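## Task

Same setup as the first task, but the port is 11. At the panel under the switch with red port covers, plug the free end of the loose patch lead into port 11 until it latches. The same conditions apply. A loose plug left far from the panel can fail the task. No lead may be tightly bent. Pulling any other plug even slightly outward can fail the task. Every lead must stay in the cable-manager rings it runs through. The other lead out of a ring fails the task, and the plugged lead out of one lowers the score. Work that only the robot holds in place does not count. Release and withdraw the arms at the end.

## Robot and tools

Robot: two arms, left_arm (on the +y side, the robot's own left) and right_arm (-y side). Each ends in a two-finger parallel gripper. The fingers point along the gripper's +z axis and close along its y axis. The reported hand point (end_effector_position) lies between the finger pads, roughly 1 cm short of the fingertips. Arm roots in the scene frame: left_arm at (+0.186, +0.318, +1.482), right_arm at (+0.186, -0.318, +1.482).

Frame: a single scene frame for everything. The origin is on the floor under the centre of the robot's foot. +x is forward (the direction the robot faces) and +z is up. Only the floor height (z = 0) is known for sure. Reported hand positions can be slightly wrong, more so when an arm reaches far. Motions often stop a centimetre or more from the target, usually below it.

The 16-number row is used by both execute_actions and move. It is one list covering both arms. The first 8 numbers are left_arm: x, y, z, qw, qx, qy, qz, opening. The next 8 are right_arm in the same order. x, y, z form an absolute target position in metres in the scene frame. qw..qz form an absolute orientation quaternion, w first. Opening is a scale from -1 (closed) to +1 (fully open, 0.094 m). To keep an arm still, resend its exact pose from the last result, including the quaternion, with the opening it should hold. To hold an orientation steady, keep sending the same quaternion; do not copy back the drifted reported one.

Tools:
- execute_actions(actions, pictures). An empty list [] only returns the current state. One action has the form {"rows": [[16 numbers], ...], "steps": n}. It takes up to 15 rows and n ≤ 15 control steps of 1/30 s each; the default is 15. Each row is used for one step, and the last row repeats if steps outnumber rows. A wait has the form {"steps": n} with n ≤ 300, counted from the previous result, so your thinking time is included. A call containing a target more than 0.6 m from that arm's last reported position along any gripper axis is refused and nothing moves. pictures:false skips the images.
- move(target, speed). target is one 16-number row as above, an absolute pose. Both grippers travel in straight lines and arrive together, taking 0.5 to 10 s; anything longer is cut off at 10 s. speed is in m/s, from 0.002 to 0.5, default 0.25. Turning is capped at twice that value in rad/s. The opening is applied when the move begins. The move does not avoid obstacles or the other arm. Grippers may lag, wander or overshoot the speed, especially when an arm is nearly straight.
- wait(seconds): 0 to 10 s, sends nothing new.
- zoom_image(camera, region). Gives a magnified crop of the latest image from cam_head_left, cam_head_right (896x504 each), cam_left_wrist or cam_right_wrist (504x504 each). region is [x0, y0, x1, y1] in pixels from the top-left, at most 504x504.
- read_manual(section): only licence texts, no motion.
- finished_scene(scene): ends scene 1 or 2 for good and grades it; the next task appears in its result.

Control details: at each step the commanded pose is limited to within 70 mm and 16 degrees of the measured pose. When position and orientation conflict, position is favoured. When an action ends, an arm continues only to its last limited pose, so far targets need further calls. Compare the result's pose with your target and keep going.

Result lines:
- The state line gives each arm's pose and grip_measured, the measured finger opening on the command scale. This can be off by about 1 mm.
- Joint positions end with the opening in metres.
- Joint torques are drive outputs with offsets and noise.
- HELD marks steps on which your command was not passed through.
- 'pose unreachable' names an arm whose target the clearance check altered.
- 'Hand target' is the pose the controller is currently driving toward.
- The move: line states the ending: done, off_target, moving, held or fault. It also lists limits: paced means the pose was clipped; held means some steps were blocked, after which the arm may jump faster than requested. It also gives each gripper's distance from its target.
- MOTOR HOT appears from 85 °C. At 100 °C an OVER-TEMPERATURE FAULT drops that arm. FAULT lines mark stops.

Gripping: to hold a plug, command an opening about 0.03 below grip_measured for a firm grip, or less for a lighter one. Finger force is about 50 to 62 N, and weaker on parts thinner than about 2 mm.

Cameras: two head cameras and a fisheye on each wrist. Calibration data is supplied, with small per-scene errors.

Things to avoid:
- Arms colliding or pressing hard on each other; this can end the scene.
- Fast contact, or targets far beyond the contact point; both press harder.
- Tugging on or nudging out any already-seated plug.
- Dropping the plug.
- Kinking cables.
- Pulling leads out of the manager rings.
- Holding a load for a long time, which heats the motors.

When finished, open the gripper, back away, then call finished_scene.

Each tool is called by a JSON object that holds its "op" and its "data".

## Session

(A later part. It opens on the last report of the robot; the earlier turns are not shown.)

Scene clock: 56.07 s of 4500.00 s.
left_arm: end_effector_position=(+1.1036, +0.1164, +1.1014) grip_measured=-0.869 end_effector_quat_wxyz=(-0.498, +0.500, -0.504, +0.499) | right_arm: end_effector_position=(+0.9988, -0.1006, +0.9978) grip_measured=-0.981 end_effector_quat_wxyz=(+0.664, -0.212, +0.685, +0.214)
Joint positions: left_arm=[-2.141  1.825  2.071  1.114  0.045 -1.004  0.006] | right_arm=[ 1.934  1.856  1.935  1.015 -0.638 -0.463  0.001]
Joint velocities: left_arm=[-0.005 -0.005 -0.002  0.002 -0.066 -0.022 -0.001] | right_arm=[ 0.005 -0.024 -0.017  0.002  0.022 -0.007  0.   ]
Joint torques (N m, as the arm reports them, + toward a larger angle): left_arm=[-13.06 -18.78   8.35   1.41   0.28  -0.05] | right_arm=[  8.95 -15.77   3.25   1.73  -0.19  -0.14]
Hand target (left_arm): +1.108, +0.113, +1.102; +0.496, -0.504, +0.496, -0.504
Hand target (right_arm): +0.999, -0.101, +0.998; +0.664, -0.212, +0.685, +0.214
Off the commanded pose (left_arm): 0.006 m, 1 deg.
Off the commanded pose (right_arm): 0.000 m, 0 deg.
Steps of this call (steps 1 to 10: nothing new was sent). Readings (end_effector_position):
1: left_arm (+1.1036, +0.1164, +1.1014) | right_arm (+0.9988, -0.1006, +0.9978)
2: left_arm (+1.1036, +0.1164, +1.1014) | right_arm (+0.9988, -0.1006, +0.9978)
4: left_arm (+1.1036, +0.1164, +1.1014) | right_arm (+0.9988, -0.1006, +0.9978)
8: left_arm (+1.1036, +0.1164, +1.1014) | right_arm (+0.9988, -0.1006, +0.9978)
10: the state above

{"op": "execute_actions", "data": {"actions": [{"rows":[[1.1085,0.115,1.101,0.497,-0.503,0.497,-0.503,-0.91,0.9988,-0.1006,0.9978,0.664,-0.212,0.685,0.214,-1],[1.109,0.118,1.0993,0.498,-0.502,0.498,-0.502,-0.91,0.9988,-0.1006,0.9978,0.664,-0.212,0.685,0.214,-1],[1.1095,0.121,1.0977,0.499,-0.501,0.499,-0.501,-0.91,0.9988,-0.1006,0.9978,0.664,-0.212,0.685,0.214,-1],[1.11,0.124,1.096,0.5,-0.5,0.5,-0.5,-0.91,0.9988,-0.1006,0.9978,0.664,-0.212,0.685,0.214,-1],[1.1105,0.1265,1.0945,0.502,-0.499,0.5,-0.499,-0.91,0.9988,-0.1006,0.9978,0.664,-0.212,0.685,0.214,-1],[1.111,0.129,1.0931,0.5035,-0.4985,0.4995,-0.4985,-0.91,0.9988,-0.1006,0.9978,0.664,-0.212,0.685,0.214,-1]],"steps":15}], "pictures": false}}

{"op": "execute_actions", "data": {"actions": [{"steps":10}], "pictures": false}}

Scene clock: 58.73 s of 4500.00 s.
left_arm: end_effector_position=(+1.1087, +0.1234, +1.1032) grip_measured=-0.869 end_effector_quat_wxyz=(-0.502, +0.499, -0.500, +0.499) | right_arm: end_effector_position=(+0.9988, -0.1006, +0.9978) grip_measured=-0.981 end_effector_quat_wxyz=(+0.664, -0.212, +0.685, +0.214)
Joint positions: left_arm=[-2.132  1.826  2.087  1.109  0.047 -1.012  0.006] | right_arm=[ 1.934  1.856  1.935  1.015 -0.638 -0.463  0.001]
Joint velocities: left_arm=[-0.005 -0.005 -0.012  0.012 -0.037 -0.022 -0.001] | right_arm=[-0.015 -0.024 -0.002 -0.007 -0.037 -0.007 -0.001]
Joint torques (N m, as the arm reports them, + toward a larger angle): left_arm=[-10.58 -18.5    8.49   1.39   0.48  -0.05] | right_arm=[  8.76 -15.54   3.27   1.7   -0.2   -0.13]
Hand target (left_arm): +1.110, +0.129, +1.094; +0.503, -0.498, +0.500, -0.499
Hand target (right_arm): +0.999, -0.101, +0.998; +0.664, -0.212, +0.685, +0.214
Off the commanded pose (left_arm): 0.012 m, 0 deg.
Off the commanded pose (right_arm): 0.000 m, 0 deg.
Steps of this call (steps 1 to 65: nothing new was sent; steps 66 to 80: all 15 steps of this action). Readings (end_effector_position):
66: left_arm (+1.1036, +0.1164, +1.1014) | right_arm (+0.9988, -0.1006, +0.9978)
67: left_arm (+1.1036, +0.1163, +1.1013) | right_arm (+0.9988, -0.1006, +0.9978)
69: left_arm (+1.1040, +0.1162, +1.1012) | right_arm (+0.9988, -0.1006, +0.9978)
73: left_arm (+1.1066, +0.1188, +1.1030) | right_arm (+0.9988, -0.1006, +0.9978)
80: the state above

Scene clock: 59.07 s of 4500.00 s.
left_arm: end_effector_position=(+1.1087, +0.1234, +1.1032) grip_measured=-0.869 end_effector_quat_wxyz=(-0.501, +0.499, -0.500, +0.500) | right_arm: end_effector_position=(+0.9988, -0.1006, +0.9978) grip_measured=-0.981 end_effector_quat_wxyz=(+0.664, -0.212, +0.685, +0.214)
Joint positions: left_arm=[-2.132  1.826  2.087  1.109  0.047 -1.013  0.006] | right_arm=[ 1.934  1.856  1.935  1.015 -0.638 -0.463  0.001]
Joint velocities: left_arm=[ 0.015 -0.015 -0.002 -0.002 -0.007 -0.007  0.   ] | right_arm=[-0.005 -0.005 -0.017 -0.017  0.007 -0.007  0.   ]
Joint torques (N m, as the arm reports them, + toward a larger angle): left_arm=[-10.55 -18.81   8.59   1.38   0.46  -0.06] | right_arm=[  8.67 -15.62   3.27   1.69  -0.2   -0.15]
Hand target (left_arm): +1.110, +0.129, +1.094; +0.503, -0.498, +0.500, -0.499
Hand target (right_arm): +0.999, -0.101, +0.998; +0.664, -0.212, +0.685, +0.214
Off the commanded pose (left_arm): 0.012 m, 0 deg.
Off the commanded pose (right_arm): 0.000 m, 0 deg.
Steps of this call (steps 1 to 10: nothing new was sent). Readings (end_effector_position):
1: left_arm (+1.1087, +0.1234, +1.1032) | right_arm (+0.9988, -0.1006, +0.9978)
2: left_arm (+1.1087, +0.1234, +1.1032) | right_arm (+0.9988, -0.1006, +0.9978)
4: left_arm (+1.1087, +0.1234, +1.1032) | right_arm (+0.9988, -0.1006, +0.9978)
8: left_arm (+1.1087, +0.1234, +1.1032) | right_arm (+0.9988, -0.1006, +0.9978)
10: the state above

{"op": "execute_actions", "data": {"actions": [{"rows":[[1.110,0.129,1.0915,0.5035,-0.4985,0.4995,-0.4985,-0.91,0.9988,-0.1006,0.9978,0.664,-0.212,0.685,0.214,-1]],"steps":15}]}}

{"op": "zoom_image", "data": {"camera": "cam_left_wrist", "region": [200,170,300,270]}}

{"op": "zoom_image", "data": {"camera": "cam_right_wrist", "region": [110,0,200,90]}}

Scene clock: 60.43 s of 4500.00 s.
left_arm: end_effector_position=(+1.1075, +0.1223, +1.1014) grip_measured=-0.869 end_effector_quat_wxyz=(-0.500, +0.499, -0.501, +0.500) | right_arm: end_effector_position=(+0.9988, -0.1006, +0.9978) grip_measured=-0.981 end_effector_quat_wxyz=(+0.664, -0.212, +0.685, +0.214)
Joint positions: left_arm=[-2.132  1.828  2.087  1.109  0.047 -1.014  0.006] | right_arm=[ 1.934  1.856  1.935  1.015 -0.638 -0.463  0.001]
Joint velocities: left_arm=[ 0.005 -0.015 -0.002  0.012 -0.007  0.022 -0.001] | right_arm=[-0.005 -0.005  0.002 -0.007  0.007 -0.051 -0.   ]
Joint torques (N m, as the arm reports them, + toward a larger angle): left_arm=[-10.55 -18.45   8.79   1.47   0.46  -0.05] | right_arm=[  8.59 -15.65   3.24   1.77  -0.19  -0.14]
Hand target (left_arm): +1.109, +0.129, +1.092; +0.504, -0.498, +0.500, -0.499
Hand target (right_arm): +0.999, -0.101, +0.998; +0.664, -0.212, +0.685, +0.214
Off the commanded pose (left_arm): 0.012 m, 0 deg.
Off the commanded pose (right_arm): 0.000 m, 0 deg.
Steps of this call (steps 1 to 26: nothing new was sent; steps 27 to 41: all 15 steps of this action). Readings (end_effector_position):
27: left_arm (+1.1087, +0.1234, +1.1032) | right_arm (+0.9988, -0.1006, +0.9978)
28: left_arm (+1.1087, +0.1234, +1.1032) | right_arm (+0.9988, -0.1006, +0.9978)
30: left_arm (+1.1084, +0.1231, +1.1027) | right_arm (+0.9988, -0.1006, +0.9978)
34: left_arm (+1.1079, +0.1226, +1.1019) | right_arm (+0.9988, -0.1006, +0.9978)
41: the state above
camera_calibration (this result's frames):
cam_left_wrist: T_world_to_cam=[[0.0059048, -0.00479894, 0.999971, -1.1036], [-0.584554, -0.811355, -0.000441982, 0.753103], [0.811333, -0.584534, -0.00759613, -0.69302], [0, 0, 0, 1]] pos_world=[1.00902, 0.200644, 1.09863]
cam_right_wrist: T_world_to_cam=[[0.57371, -0.818843, -0.0187923, -0.637281], [-0.50268, -0.333895, -0.797388, 1.26989], [0.646661, 0.466916, -0.603175, 0.126787], [0, 0, 0, 1]] pos_world=[0.921976, -0.157021, 1.0771]

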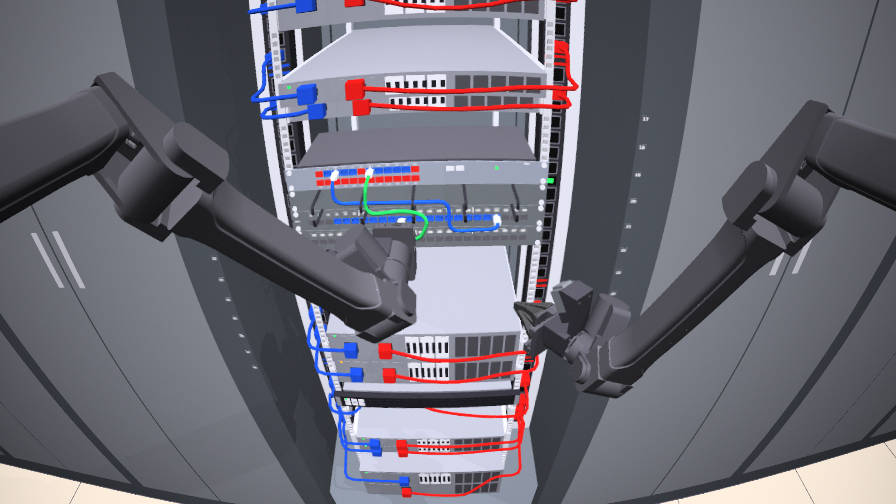

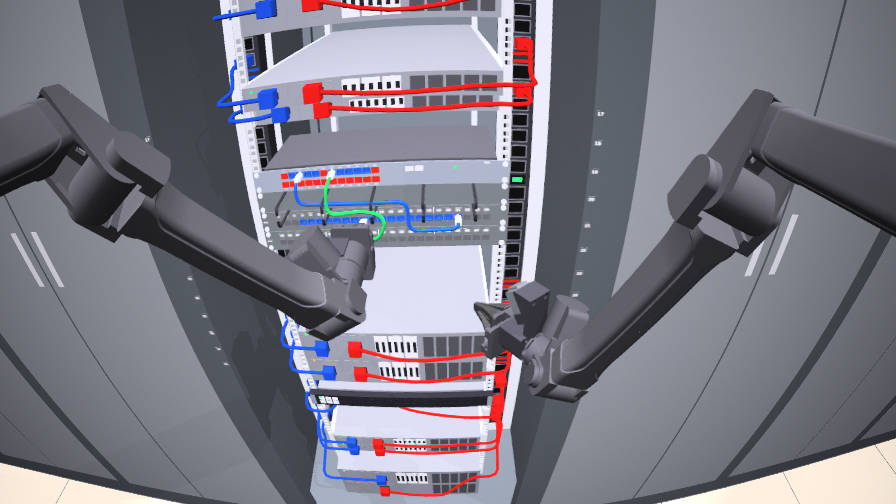

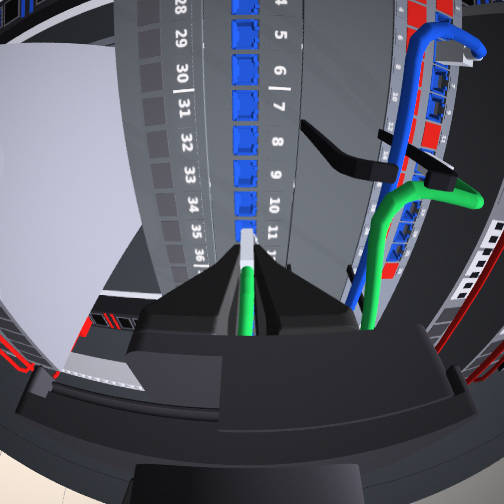

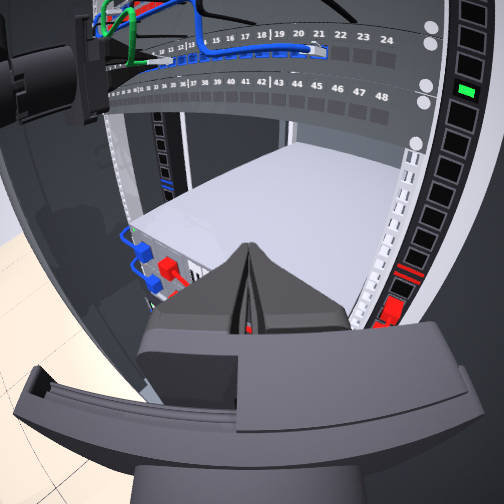

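Region (200, 170, 300, 270) of cam_left_wrist's 504x504 image, scaled by 5.040, with more detail than that image has.

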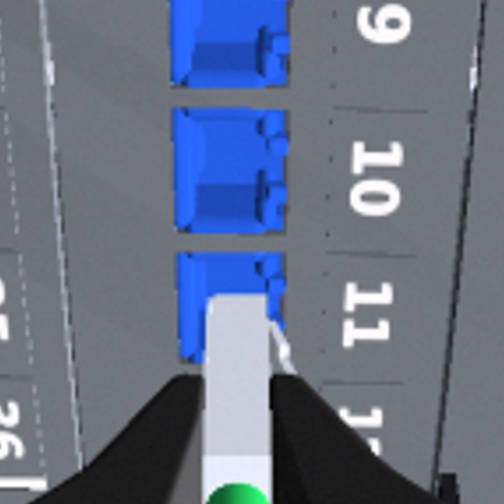

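Region (110, 0, 200, 90) of cam_right_wrist's 504x504 image, scaled by 5.600, with more detail than that image has.

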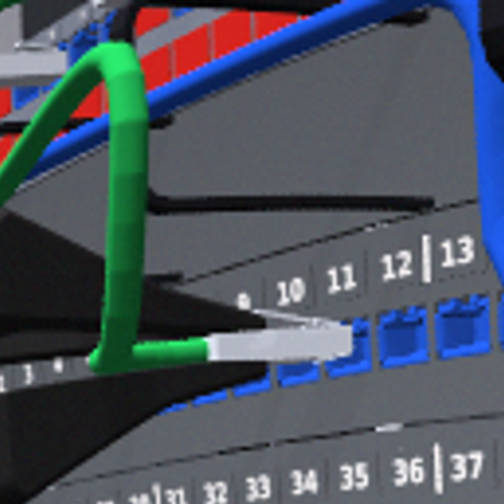

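{"op": "execute_actions", "data": {"actions": [{"rows":[[1.110,0.1302,1.0905,0.5035,-0.4985,0.4995,-0.4985,-0.91,0.9988,-0.1006,0.9978,0.664,-0.212,0.685,0.214,-1]],"steps":15}], "pictures": false}}

Scene clock: 62.43 s of 4500.00 s.
left_arm: end_effector_position=(+1.1075, +0.1237, +1.1005) grip_measured=-0.869 end_effector_quat_wxyz=(-0.500, +0.499, -0.501, +0.500) | right_arm: end_effector_position=(+0.9988, -0.1006, +0.9978) grip_measured=-0.981 end_effector_quat_wxyz=(+0.664, -0.212, +0.685, +0.214)
Joint positions: left_arm=[-2.129  1.828  2.087  1.109  0.047 -1.017  0.006] | right_arm=[ 1.934  1.856  1.935  1.015 -0.638 -0.463  0.001]
Joint velocities: left_arm=[-0.005 -0.015 -0.007 -0.002  0.037 -0.007 -0.   ] | right_arm=[ 0.005 -0.005  0.007 -0.012 -0.139  0.007  0.   ]
Joint torques (N m, as the arm reports them, + toward a larger angle): left_arm=[-10.56 -18.48   8.89   1.44   0.46  -0.05] | right_arm=[  8.39 -15.58   3.22   1.76  -0.2   -0.15]
Hand target (left_arm): +1.109, +0.130, +1.091; +0.503, -0.498, +0.500, -0.499
Hand target (right_arm): +0.999, -0.101, +0.998; +0.664, -0.212, +0.685, +0.214
Off the commanded pose (left_arm): 0.012 m, 0 deg.
Off the commanded pose (right_arm): 0.000 m, 0 deg.
Steps of this call (steps 1 to 45: nothing new was sent; steps 46 to 60: all 15 steps of this action). Readings (end_effector_position):
46: left_arm (+1.1075, +0.1222, +1.1015) | right_arm (+0.9988, -0.1006, +0.9978)
47: left_arm (+1.1075, +0.1223, +1.1014) | right_arm (+0.9988, -0.1006, +0.9978)
49: left_arm (+1.1075, +0.1227, +1.1011) | right_arm (+0.9988, -0.1006, +0.9978)
53: left_arm (+1.1075, +0.1235, +1.1006) | right_arm (+0.9988, -0.1006, +0.9978)
60: the state above

Aligned; advancing slowly.

{"op": "execute_actions", "data": {"actions": [{"rows":[[1.1102,0.129,1.091,0.5035,-0.4985,0.4995,-0.4985,-0.91,0.9988,-0.1006,0.9978,0.664,-0.212,0.685,0.214,-1],[1.1106,0.129,1.091,0.5035,-0.4985,0.4995,-0.4985,-0.91,0.9988,-0.1006,0.9978,0.664,-0.212,0.685,0.214,-1],[1.111,0.129,1.091,0.5035,-0.4985,0.4995,-0.4985,-0.91,0.9988,-0.1006,0.9978,0.664,-0.212,0.685,0.214,-1],[1.1114,0.129,1.091,0.5035,-0.4985,0.4995,-0.4985,-0.91,0.9988,-0.1006,0.9978,0.664,-0.212,0.685,0.214,-1],[1.1118,0.129,1.091,0.5035,-0.4985,0.4995,-0.4985,-0.91,0.9988,-0.1006,0.9978,0.664,-0.212,0.685,0.214,-1],[1.1122,0.129,1.091,0.5035,-0.4985,0.4995,-0.4985,-0.91,0.9988,-0.1006,0.9978,0.664,-0.212,0.685,0.214,-1]],"steps":15}], "pictures": false}}

{"op": "execute_actions", "data": {"actions": [{"steps":10}]}}

{"op": "zoom_image", "data": {"camera": "cam_left_wrist", "region": [210,185,285,260]}}

{"op": "zoom_image", "data": {"camera": "cam_right_wrist", "region": [140,30,200,90]}}

Scene clock: 64.93 s of 4500.00 s.
left_arm: end_effector_position=(+1.1103, +0.1241, +1.1009) grip_measured=-0.869 end_effector_quat_wxyz=(-0.501, +0.499, -0.500, +0.500) | right_arm: end_effector_position=(+0.9988, -0.1006, +0.9978) grip_measured=-0.981 end_effector_quat_wxyz=(+0.664, -0.212, +0.685, +0.214)
Joint positions: left_arm=[-2.129  1.832  2.101  1.102  0.047 -1.017  0.006] | right_arm=[ 1.934  1.856  1.935  1.015 -0.638 -0.463  0.001]
Joint velocities: left_arm=[-0.005  0.005 -0.007 -0.012 -0.051 -0.139 -0.001] | right_arm=[-0.005  0.005  0.002 -0.002 -0.022  0.037 -0.   ]
Joint torques (N m, as the arm reports them, + toward a larger angle): left_arm=[-10.88 -18.86   8.75   1.42   0.43  -0.03] | right_arm=[  8.62 -15.71   3.25   1.62  -0.19  -0.13]
Hand target (left_arm): +1.112, +0.129, +1.092; +0.503, -0.498, +0.500, -0.499
Hand target (right_arm): +0.999, -0.101, +0.998; +0.664, -0.212, +0.685, +0.214
Off the commanded pose (left_arm): 0.011 m, 0 deg.
Off the commanded pose (right_arm): 0.000 m, 0 deg.
Steps of this call (steps 1 to 60: nothing new was sent; steps 61 to 75: all 15 steps of this action). Readings (end_effector_position):
61: left_arm (+1.1075, +0.1237, +1.1005) | right_arm (+0.9988, -0.1006, +0.9978)
62: left_arm (+1.1077, +0.1238, +1.1006) | right_arm (+0.9988, -0.1006, +0.9978)
64: left_arm (+1.1083, +0.1237, +1.1005) | right_arm (+0.9988, -0.1006, +0.9978)
68: left_arm (+1.1097, +0.1238, +1.1005) | right_arm (+0.9988, -0.1006, +0.9978)
75: the state above

Scene clock: 65.27 s of 4500.00 s.
left_arm: end_effector_position=(+1.1102, +0.1239, +1.1006) grip_measured=-0.869 end_effector_quat_wxyz=(-0.501, +0.499, -0.500, +0.500) | right_arm: end_effector_position=(+0.9988, -0.1006, +0.9978) grip_measured=-0.981 end_effector_quat_wxyz=(+0.664, -0.212, +0.685, +0.214)
Joint positions: left_arm=[-2.129  1.833  2.101  1.102  0.047 -1.017  0.006] | right_arm=[ 1.934  1.856  1.935  1.015 -0.638 -0.463  0.001]
Joint velocities: left_arm=[-0.005 -0.005  0.002 -0.012 -0.022 -0.095  0.   ] | right_arm=[ 0.005 -0.005 -0.007 -0.002 -0.007 -0.007  0.   ]
Joint torques (N m, as the arm reports them, + toward a larger angle): left_arm=[-10.78 -18.7    8.77   1.43   0.43  -0.04] | right_arm=[  8.75 -15.72   3.27   1.71  -0.21  -0.13]
Hand target (left_arm): +1.112, +0.129, +1.092; +0.503, -0.498, +0.500, -0.499
Hand target (right_arm): +0.999, -0.101, +0.998; +0.664, -0.212, +0.685, +0.214
Off the commanded pose (left_arm): 0.011 m, 0 deg.
Off the commanded pose (right_arm): 0.000 m, 0 deg.
Steps of this call (steps 1 to 10: nothing new was sent). Readings (end_effector_position):
1: left_arm (+1.1103, +0.1241, +1.1009) | right_arm (+0.9988, -0.1006, +0.9978)
2: left_arm (+1.1103, +0.1241, +1.1009) | right_arm (+0.9988, -0.1006, +0.9978)
4: left_arm (+1.1102, +0.1239, +1.1006) | right_arm (+0.9988, -0.1006, +0.9978)
8: left_arm (+1.1102, +0.1239, +1.1006) | right_arm (+0.9988, -0.1006, +0.9978)
10: the state above
camera_calibration (this result's frames):
cam_left_wrist: T_world_to_cam=[[0.0046508, -0.00480127, 0.999978, -1.10143], [-0.584067, -0.811705, -0.00118086, 0.756311], [0.811692, -0.584048, -0.00657934, -0.695764], [0, 0, 0, 1]] pos_world=[1.01161, 0.202252, 1.09772]
cam_right_wrist: T_world_to_cam=[[0.57371, -0.818843, -0.0187923, -0.637281], [-0.50268, -0.333895, -0.797388, 1.26989], [0.646661, 0.466916, -0.603175, 0.126787], [0, 0, 0, 1]] pos_world=[0.921976, -0.157021, 1.0771]

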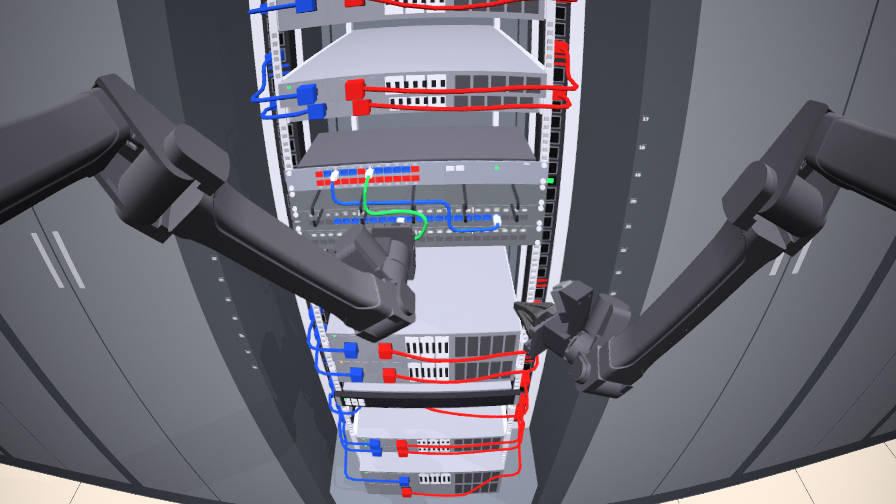

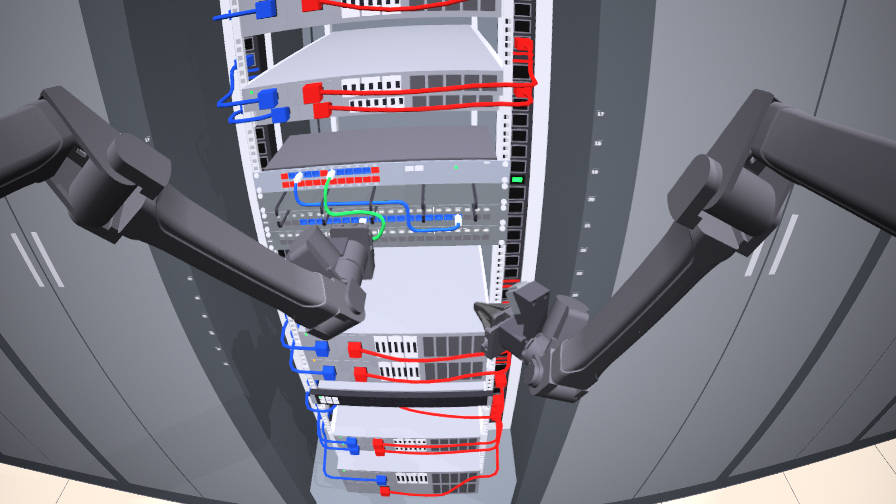

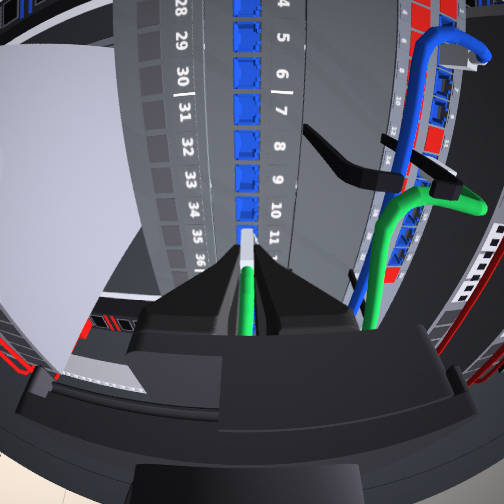

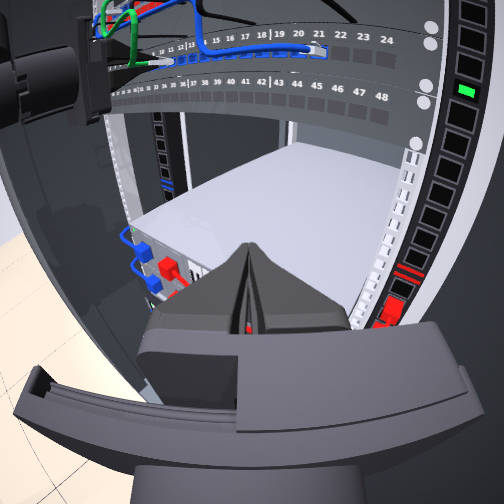

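Region (210, 185, 285, 260) of cam_left_wrist's 504x504 image, scaled by 6.720, with more detail than that image has.

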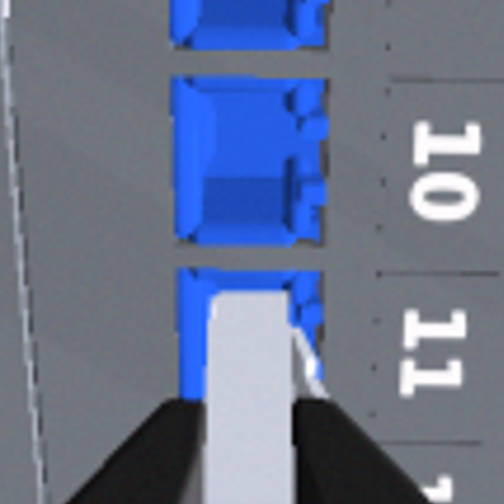

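Region (140, 30, 200, 90) of cam_right_wrist's 504x504 image, scaled by 8.400, with more detail than that image has.

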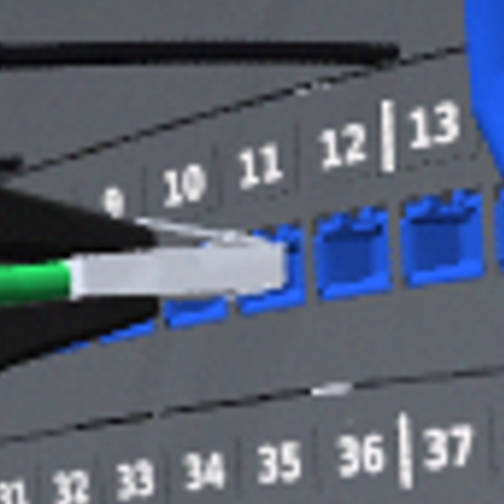

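{"op": "execute_actions", "data": {"actions": [{"rows":[[1.1122,0.1284,1.0903,0.5035,-0.4985,0.4995,-0.4985,-0.91,0.9988,-0.1006,0.9978,0.664,-0.212,0.685,0.214,-1],[1.1122,0.1284,1.0903,0.5035,-0.4985,0.4995,-0.4985,-0.91,0.9988,-0.1006,0.9978,0.664,-0.212,0.685,0.214,-1],[1.1122,0.1284,1.0903,0.5035,-0.4985,0.4995,-0.4985,-0.91,0.9988,-0.1006,0.9978,0.664,-0.212,0.685,0.214,-1],[1.1127,0.1284,1.0903,0.5035,-0.4985,0.4995,-0.4985,-0.91,0.9988,-0.1006,0.9978,0.664,-0.212,0.685,0.214,-1],[1.1132,0.1284,1.0903,0.5035,-0.4985,0.4995,-0.4985,-0.91,0.9988,-0.1006,0.9978,0.664,-0.212,0.685,0.214,-1],[1.1137,0.1284,1.0903,0.5035,-0.4985,0.4995,-0.4985,-0.91,0.9988,-0.1006,0.9978,0.664,-0.212,0.685,0.214,-1],[1.1142,0.1284,1.0903,0.5035,-0.4985,0.4995,-0.4985,-0.91,0.9988,-0.1006,0.9978,0.664,-0.212,0.685,0.214,-1],[1.1147,0.1284,1.0903,0.5035,-0.4985,0.4995,-0.4985,-0.91,0.9988,-0.1006,0.9978,0.664,-0.212,0.685,0.214,-1],[1.1152,0.1284,1.0903,0.5035,-0.4985,0.4995,-0.4985,-0.91,0.9988,-0.1006,0.9978,0.664,-0.212,0.685,0.214,-1],[1.1157,0.1284,1.0903,0.5035,-0.4985,0.4995,-0.4985,-0.91,0.9988,-0.1006,0.9978,0.664,-0.212,0.685,0.214,-1],[1.1162,0.1284,1.0903,0.5035,-0.4985,0.4995,-0.4985,-0.91,0.9988,-0.1006,0.9978,0.664,-0.212,0.685,0.214,-1],[1.1167,0.1284,1.0903,0.5035,-0.4985,0.4995,-0.4985,-0.91,0.9988,-0.1006,0.9978,0.664,-0.212,0.685,0.214,-1],[1.1172,0.1284,1.0903,0.5035,-0.4985,0.4995,-0.4985,-0.91,0.9988,-0.1006,0.9978,0.664,-0.212,0.685,0.214,-1],[1.1177,0.1284,1.0903,0.5035,-0.4985,0.4995,-0.4985,-0.91,0.9988,-0.1006,0.9978,0.664,-0.212,0.685,0.214,-1],[1.1182,0.1284,1.0903,0.5035,-0.4985,0.4995,-0.4985,-0.91,0.9988,-0.1006,0.9978,0.664,-0.212,0.685,0.214,-1]],"steps":15}], "pictures": false}}

{"op": "execute_actions", "data": {"actions": [{"steps":15}]}}

{"op": "zoom_image", "data": {"camera": "cam_left_wrist", "region": [210,185,285,260]}}

{"op": "zoom_image", "data": {"camera": "cam_right_wrist", "region": [110,0,200,90]}}

Scene clock: 69.23 s of 4500.00 s.
left_arm: end_effector_position=(+1.1123, +0.1231, +1.0992) grip_measured=-0.869 end_effector_quat_wxyz=(-0.501, +0.499, -0.500, +0.500) | right_arm: end_effector_position=(+0.9988, -0.1006, +0.9978) grip_measured=-0.981 end_effector_quat_wxyz=(+0.664, -0.212, +0.685, +0.214)
Joint positions: left_arm=[-2.129  1.842  2.118  1.093  0.048 -1.017  0.006] | right_arm=[ 1.934  1.856  1.935  1.015 -0.638 -0.463  0.001]
Joint velocities: left_arm=[ 0.005  0.005  0.002 -0.002  0.007 -0.037  0.   ] | right_arm=[-0.005 -0.005  0.007 -0.002  0.022 -0.037  0.   ]
Joint torques (N m, as the arm reports them, + toward a larger angle): left_arm=[-11.16 -18.73   9.95   0.92   0.42  -0.04] | right_arm=[  8.78 -15.71   3.21   1.72  -0.19  -0.14]
Hand target (left_arm): +1.117, +0.129, +1.091; +0.503, -0.498, +0.500, -0.499
Hand target (right_arm): +0.999, -0.101, +0.998; +0.664, -0.212, +0.685, +0.214
Off the commanded pose (left_arm): 0.012 m, 0 deg.
Off the commanded pose (right_arm): 0.000 m, 0 deg.
Steps of this call (steps 1 to 90: nothing new was sent; then 0.47 s passed at rest; steps 91 to 105: all 15 steps of this action). Readings (end_effector_position):
91: left_arm (+1.1102, +0.1239, +1.1006) | right_arm (+0.9988, -0.1006, +0.9978)
92: left_arm (+1.1102, +0.1239, +1.1005) | right_arm (+0.9988, -0.1006, +0.9978)
94: left_arm (+1.1104, +0.1238, +1.1004) | right_arm (+0.9988, -0.1006, +0.9978)
98: left_arm (+1.1115, +0.1235, +1.0998) | right_arm (+0.9988, -0.1006, +0.9978)
105: the state above

Scene clock: 69.73 s of 4500.00 s.
left_arm: end_effector_position=(+1.1123, +0.1230, +1.0991) grip_measured=-0.869 end_effector_quat_wxyz=(-0.501, +0.499, -0.500, +0.500) | right_arm: end_effector_position=(+0.9988, -0.1006, +0.9978) grip_measured=-0.981 end_effector_quat_wxyz=(+0.664, -0.212, +0.685, +0.214)
Joint positions: left_arm=[-2.129  1.842  2.119  1.093  0.048 -1.017  0.006] | right_arm=[ 1.934  1.856  1.935  1.015 -0.638 -0.463  0.001]
Joint velocities: left_arm=[-0.005 -0.015 -0.007 -0.022 -0.007  0.081  0.001] | right_arm=[-0.005  0.005 -0.007 -0.007  0.007 -0.007  0.001]
Joint torques (N m, as the arm reports them, + toward a larger angle): left_arm=[-11.05 -18.58  10.14   0.95   0.4   -0.02] | right_arm=[  8.5  -15.52   3.29   1.75  -0.2   -0.14]
Hand target (left_arm): +1.117, +0.129, +1.091; +0.503, -0.498, +0.500, -0.499
Hand target (right_arm): +0.999, -0.101, +0.998; +0.664, -0.212, +0.685, +0.214
Off the commanded pose (left_arm): 0.012 m, 0 deg.
Off the commanded pose (right_arm): 0.000 m, 0 deg.
Steps of this call (steps 1 to 15: nothing new was sent). Readings (end_effector_position):
1: left_arm (+1.1123, +0.1230, +1.0991) | right_arm (+0.9988, -0.1006, +0.9978)
2: left_arm (+1.1123, +0.1230, +1.0991) | right_arm (+0.9988, -0.1006, +0.9978)
4: left_arm (+1.1123, +0.1230, +1.0991) | right_arm (+0.9988, -0.1006, +0.9978)
8: left_arm (+1.1123, +0.1230, +1.0991) | right_arm (+0.9988, -0.1006, +0.9978)
15: the state above
camera_calibration (this result's frames):
cam_left_wrist: T_world_to_cam=[[0.00412569, -0.00481999, 0.99998, -1.09932], [-0.584168, -0.811632, -0.00150199, 0.75727], [0.811623, -0.58415, -0.00616422, -0.698406], [0, 0, 0, 1]] pos_world=[1.01375, 0.201352, 1.09613]
cam_right_wrist: T_world_to_cam=[[0.57371, -0.818843, -0.0187923, -0.637281], [-0.50268, -0.333895, -0.797388, 1.26989], [0.646661, 0.466916, -0.603175, 0.126787], [0, 0, 0, 1]] pos_world=[0.921976, -0.157021, 1.0771]

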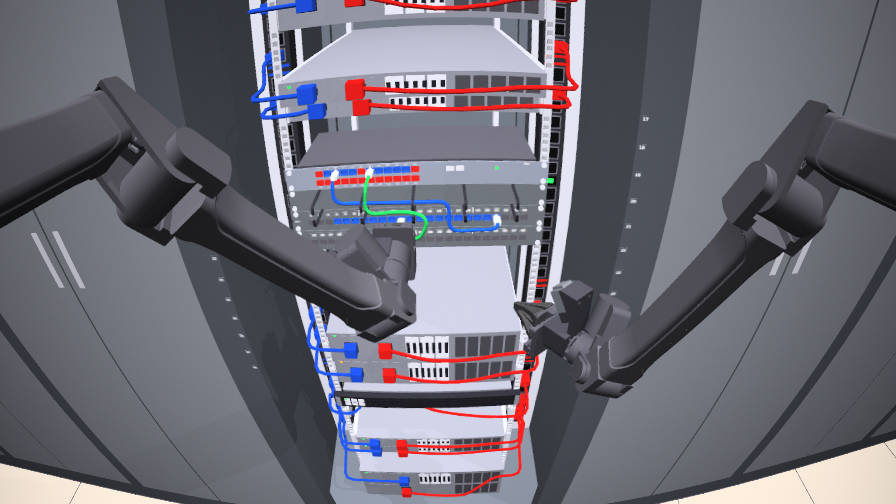

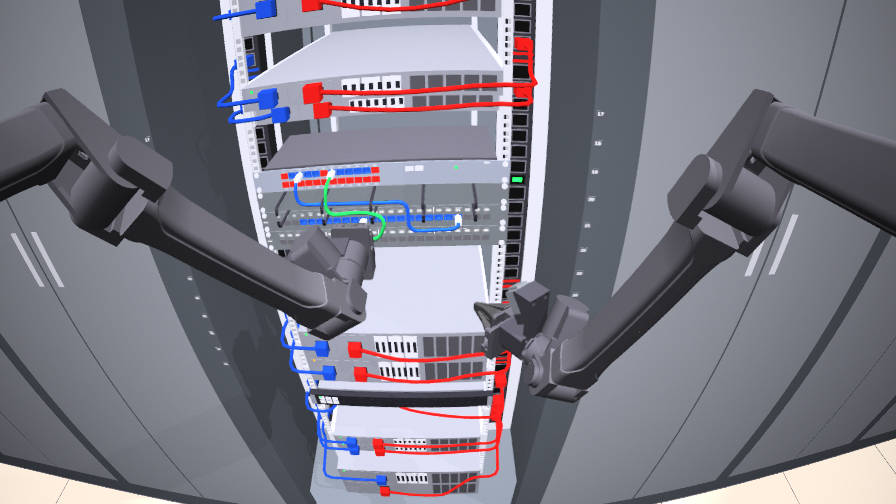

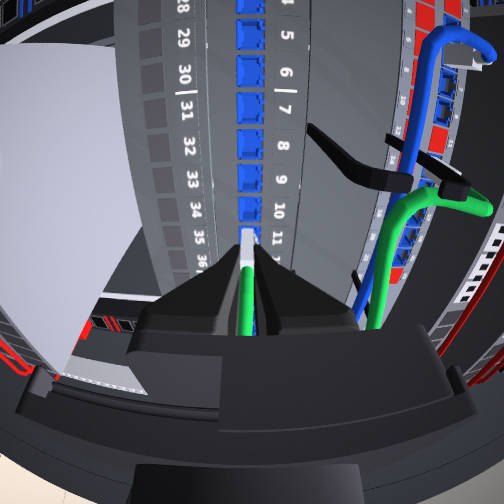

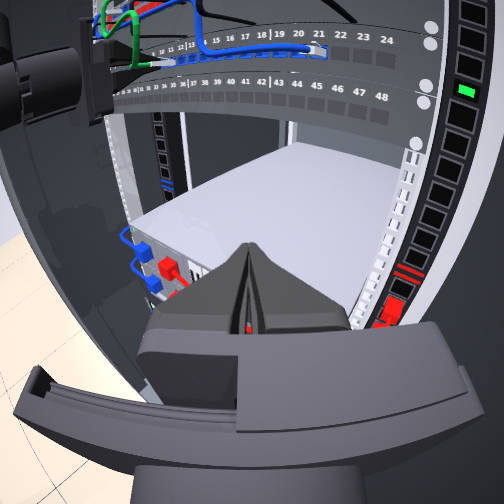

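Region (210, 185, 285, 260) of cam_left_wrist's 504x504 image, scaled by 6.720, with more detail than that image has.

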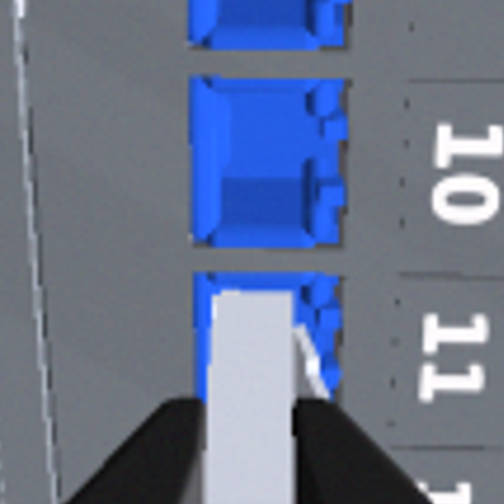

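Region (110, 0, 200, 90) of cam_right_wrist's 504x504 image, scaled by 5.600, with more detail than that image has.

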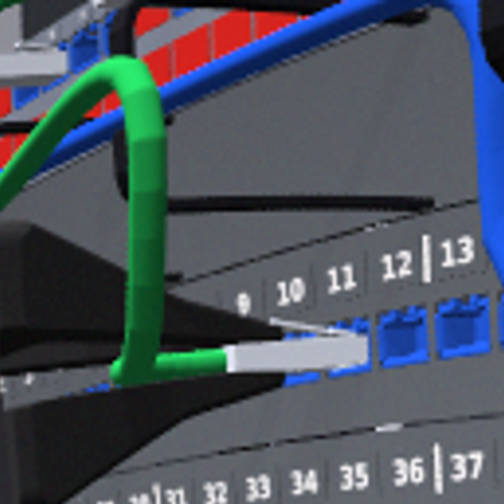

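{"op": "execute_actions", "data": {"actions": [{"rows":[[1.117,0.1298,1.0921,0.5065,-0.498,0.4965,-0.499,-0.91,0.9988,-0.1006,0.9978,0.664,-0.212,0.685,0.214,-1],[1.1165,0.1312,1.0939,0.5095,-0.4977,0.4937,-0.4992,-0.91,0.9988,-0.1006,0.9978,0.664,-0.212,0.685,0.214,-1],[1.116,0.1326,1.0957,0.5125,-0.4973,0.491,-0.4995,-0.91,0.9988,-0.1006,0.9978,0.664,-0.212,0.685,0.214,-1],[1.116,0.134,1.0975,0.515,-0.497,0.4883,-0.4998,-0.91,0.9988,-0.1006,0.9978,0.664,-0.212,0.685,0.214,-1]],"steps":12}], "pictures": false}}

Scene clock: 72.83 s of 4500.00 s.
left_arm: end_effector_position=(+1.1123, +0.1234, +1.0996) grip_measured=-0.869 end_effector_quat_wxyz=(-0.502, +0.499, -0.499, +0.500) | right_arm: end_effector_position=(+0.9988, -0.1006, +0.9978) grip_measured=-0.981 end_effector_quat_wxyz=(+0.664, -0.212, +0.685, +0.214)
Joint positions: left_arm=[-2.129  1.842  2.119  1.096  0.047 -1.017  0.006] | right_arm=[ 1.934  1.856  1.935  1.015 -0.638 -0.463  0.001]
Joint velocities: left_arm=[-0.015 -0.015  0.002  0.002 -0.007 -0.051 -0.001] | right_arm=[-0.005  0.005 -0.002  0.002  0.037 -0.022  0.   ]
Joint torques (N m, as the arm reports them, + toward a larger angle): left_arm=[-11.   -18.82   9.02   2.5    0.29  -0.02] | right_arm=[  8.84 -15.9    3.25   1.72  -0.2   -0.14]
Hand target (left_arm): +1.115, +0.134, +1.098; +0.515, -0.497, +0.488, -0.500
Hand target (right_arm): +0.999, -0.101, +0.998; +0.664, -0.212, +0.685, +0.214
Off the commanded pose (left_arm): 0.011 m, 2 deg.
Off the commanded pose (right_arm): 0.000 m, 0 deg.
Steps of this call (steps 1 to 81: nothing new was sent; steps 82 to 93: all 12 steps of this action). Readings (end_effector_position):
82: left_arm (+1.1123, +0.1231, +1.0993) | right_arm (+0.9988, -0.1006, +0.9978)
83: left_arm (+1.1123, +0.1232, +1.0993) | right_arm (+0.9988, -0.1006, +0.9978)
85: left_arm (+1.1123, +0.1234, +1.0997) | right_arm (+0.9988, -0.1006, +0.9978)
89: left_arm (+1.1123, +0.1234, +1.0996) | right_arm (+0.9988, -0.1006, +0.9978)
93: the state above

{"op": "execute_actions", "data": {"actions": [{"rows":[[1.1175,0.135,1.0987,0.5168,-0.4968,0.4865,-0.5,-0.91,0.9988,-0.1006,0.9978,0.664,-0.212,0.685,0.214,-1],[1.1175,0.135,1.0987,0.5168,-0.4968,0.4865,-0.5,-0.91,0.9988,-0.1006,0.9978,0.664,-0.212,0.685,0.214,-1],[1.119,0.136,1.10,0.5186,-0.4965,0.4848,-0.5002,-0.91,0.9988,-0.1006,0.9978,0.664,-0.212,0.685,0.214,-1]],"steps":12}], "pictures": false}}

Scene clock: 75.20 s of 4500.00 s.
left_arm: end_effector_position=(+1.1137, +0.1240, +1.1003) grip_measured=-0.869 end_effector_quat_wxyz=(-0.504, +0.499, -0.497, +0.500) | right_arm: end_effector_position=(+0.9988, -0.1006, +0.9978) grip_measured=-0.981 end_effector_quat_wxyz=(+0.664, -0.212, +0.685, +0.214)
Joint positions: left_arm=[-2.129  1.846  2.128  1.096  0.047 -1.017  0.006] | right_arm=[ 1.934  1.856  1.935  1.015 -0.638 -0.463  0.001]
Joint velocities: left_arm=[-0.015 -0.015  0.017 -0.007 -0.037  0.007 -0.   ] | right_arm=[-0.015  0.005 -0.002  0.002 -0.051 -0.022 -0.   ]
Joint torques (N m, as the arm reports them, + toward a larger angle): left_arm=[-10.95 -19.19   9.3    2.55   0.27  -0.04] | right_arm=[  8.7  -15.43   3.27   1.79  -0.18  -0.13]
Hand target (left_arm): +1.118, +0.136, +1.101; +0.518, -0.496, +0.485, -0.501
Hand target (right_arm): +0.999, -0.101, +0.998; +0.664, -0.212, +0.685, +0.214
Off the commanded pose (left_arm): 0.013 m, 2 deg.
Off the commanded pose (right_arm): 0.000 m, 0 deg.
Steps of this call (steps 1 to 59: nothing new was sent; steps 60 to 71: all 12 steps of this action). Readings (end_effector_position):
60: left_arm (+1.1126, +0.1236, +1.0999) | right_arm (+0.9988, -0.1006, +0.9978)
61: left_arm (+1.1127, +0.1237, +1.0999) | right_arm (+0.9988, -0.1006, +0.9978)
63: left_arm (+1.1134, +0.1241, +1.1004) | right_arm (+0.9988, -0.1006, +0.9978)
67: left_arm (+1.1138, +0.1240, +1.1004) | right_arm (+0.9988, -0.1006, +0.9978)
71: the state above

{"op": "execute_actions", "data": {"actions": [{"rows":[[1.120,0.1355,1.0994,0.517,-0.4967,0.4863,-0.5,-0.91,0.9988,-0.1006,0.9978,0.664,-0.212,0.685,0.214,-1],[1.121,0.135,1.0988,0.5155,-0.497,0.4878,-0.4998,-0.91,0.9988,-0.1006,0.9978,0.664,-0.212,0.685,0.214,-1],[1.122,0.1345,1.0982,0.514,-0.4972,0.4892,-0.4996,-0.91,0.9988,-0.1006,0.9978,0.664,-0.212,0.685,0.214,-1],[1.123,0.134,1.0976,0.5125,-0.4974,0.4907,-0.4995,-0.91,0.9988,-0.1006,0.9978,0.664,-0.212,0.685,0.214,-1],[1.124,0.1335,1.097,0.511,-0.4976,0.492,-0.4993,-0.91,0.9988,-0.1006,0.9978,0.664,-0.212,0.685,0.214,-1],[1.125,0.1333,1.0968,0.51,-0.4978,0.493,-0.4992,-0.91,0.9988,-0.1006,0.9978,0.664,-0.212,0.685,0.214,-1],[1.126,0.1333,1.0968,0.51,-0.4978,0.493,-0.4992,-0.91,0.9988,-0.1006,0.9978,0.664,-0.212,0.685,0.214,-1],[1.127,0.1335,1.097,0.51,-0.4978,0.493,-0.4992,-0.91,0.9988,-0.1006,0.9978,0.664,-0.212,0.685,0.214,-1]],"steps":15}]}}

{"op": "zoom_image", "data": {"camera": "cam_right_wrist", "region": [110,0,200,90]}}

Scene clock: 78.60 s of 4500.00 s.
left_arm: end_effector_position=(+1.1163, +0.1239, +1.1000) grip_measured=-0.869 end_effector_quat_wxyz=(-0.504, +0.498, -0.497, +0.501) | right_arm: end_effector_position=(+0.9988, -0.1006, +0.9978) grip_measured=-0.981 end_effector_quat_wxyz=(+0.664, -0.212, +0.685, +0.214)
Joint positions: left_arm=[-2.129  1.851  2.142  1.087  0.047 -1.017  0.006] | right_arm=[ 1.934  1.856  1.935  1.015 -0.638 -0.463  0.001]
Joint velocities: left_arm=[-0.005  0.005 -0.002  0.012 -0.022 -0.037  0.   ] | right_arm=[-0.015 -0.005  0.027 -0.002 -0.037  0.037  0.   ]
Joint torques (N m, as the arm reports them, + toward a larger angle): left_arm=[-10.91 -19.51  10.6    0.92   0.34  -0.04] | right_arm=[  8.84 -15.87   3.26   1.74  -0.19  -0.13]
Hand target (left_arm): +1.126, +0.134, +1.099; +0.510, -0.498, +0.493, -0.499
Hand target (right_arm): +0.999, -0.101, +0.998; +0.664, -0.212, +0.685, +0.214
Off the commanded pose (left_arm): 0.015 m, 1 deg.
Off the commanded pose (right_arm): 0.000 m, 0 deg.
Steps of this call (steps 1 to 87: nothing new was sent; steps 88 to 102: all 15 steps of this action). Readings (end_effector_position):
88: left_arm (+1.1137, +0.1240, +1.1003) | right_arm (+0.9988, -0.1006, +0.9978)
89: left_arm (+1.1140, +0.1241, +1.1005) | right_arm (+0.9988, -0.1006, +0.9978)
91: left_arm (+1.1144, +0.1240, +1.1002) | right_arm (+0.9988, -0.1006, +0.9978)
95: left_arm (+1.1163, +0.1239, +1.1001) | right_arm (+0.9988, -0.1006, +0.9978)
102: the state above
camera_calibration (this result's frames):
cam_left_wrist: T_world_to_cam=[[-0.00278793, -0.00520495, 0.999983, -1.09249], [-0.580303, -0.81438, -0.00585675, 0.761128], [0.814396, -0.580309, -0.00075001, -0.710675], [0, 0, 0, 1]] pos_world=[1.01741, 0.20175, 1.09639]
cam_right_wrist: T_world_to_cam=[[0.57371, -0.818843, -0.0187923, -0.637281], [-0.50268, -0.333895, -0.797388, 1.26989], [0.646661, 0.466916, -0.603175, 0.126787], [0, 0, 0, 1]] pos_world=[0.921976, -0.157021, 1.0771]

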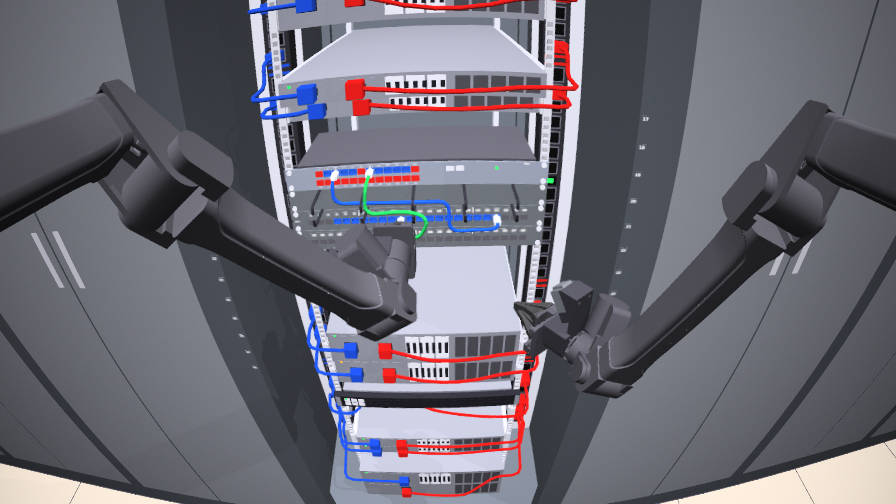

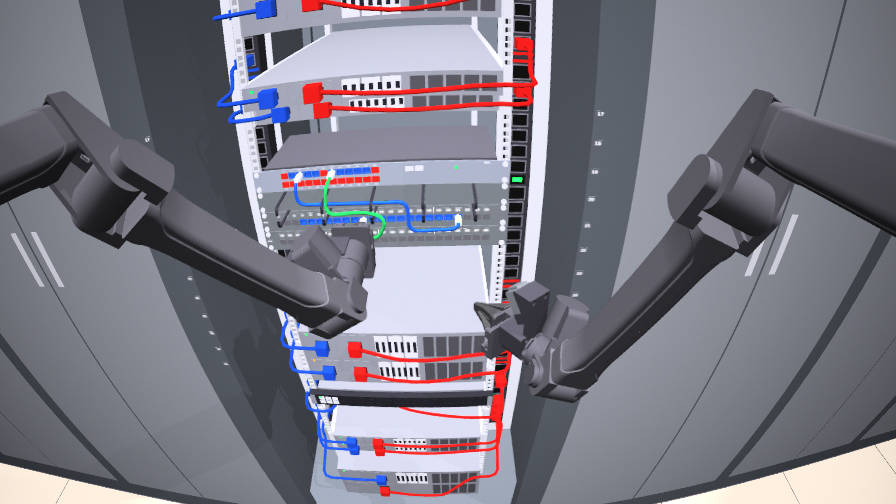

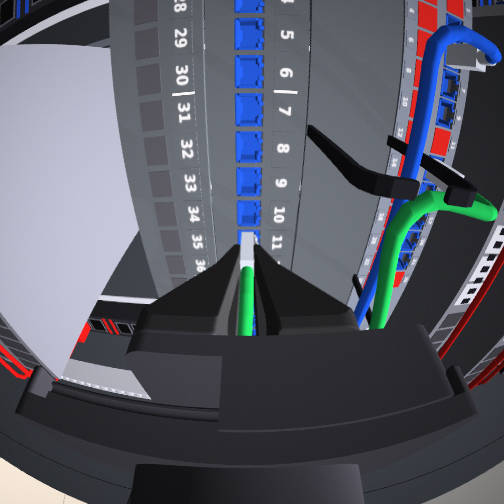

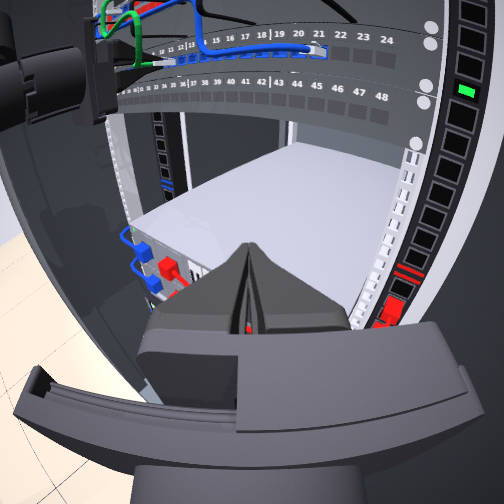

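Region (110, 0, 200, 90) of cam_right_wrist's 504x504 image, scaled by 5.600, with more detail than that image has.

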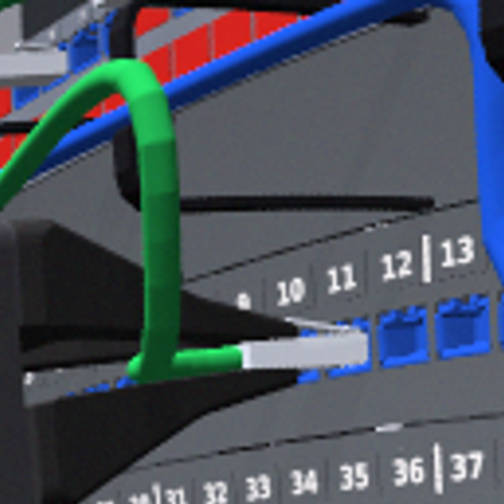

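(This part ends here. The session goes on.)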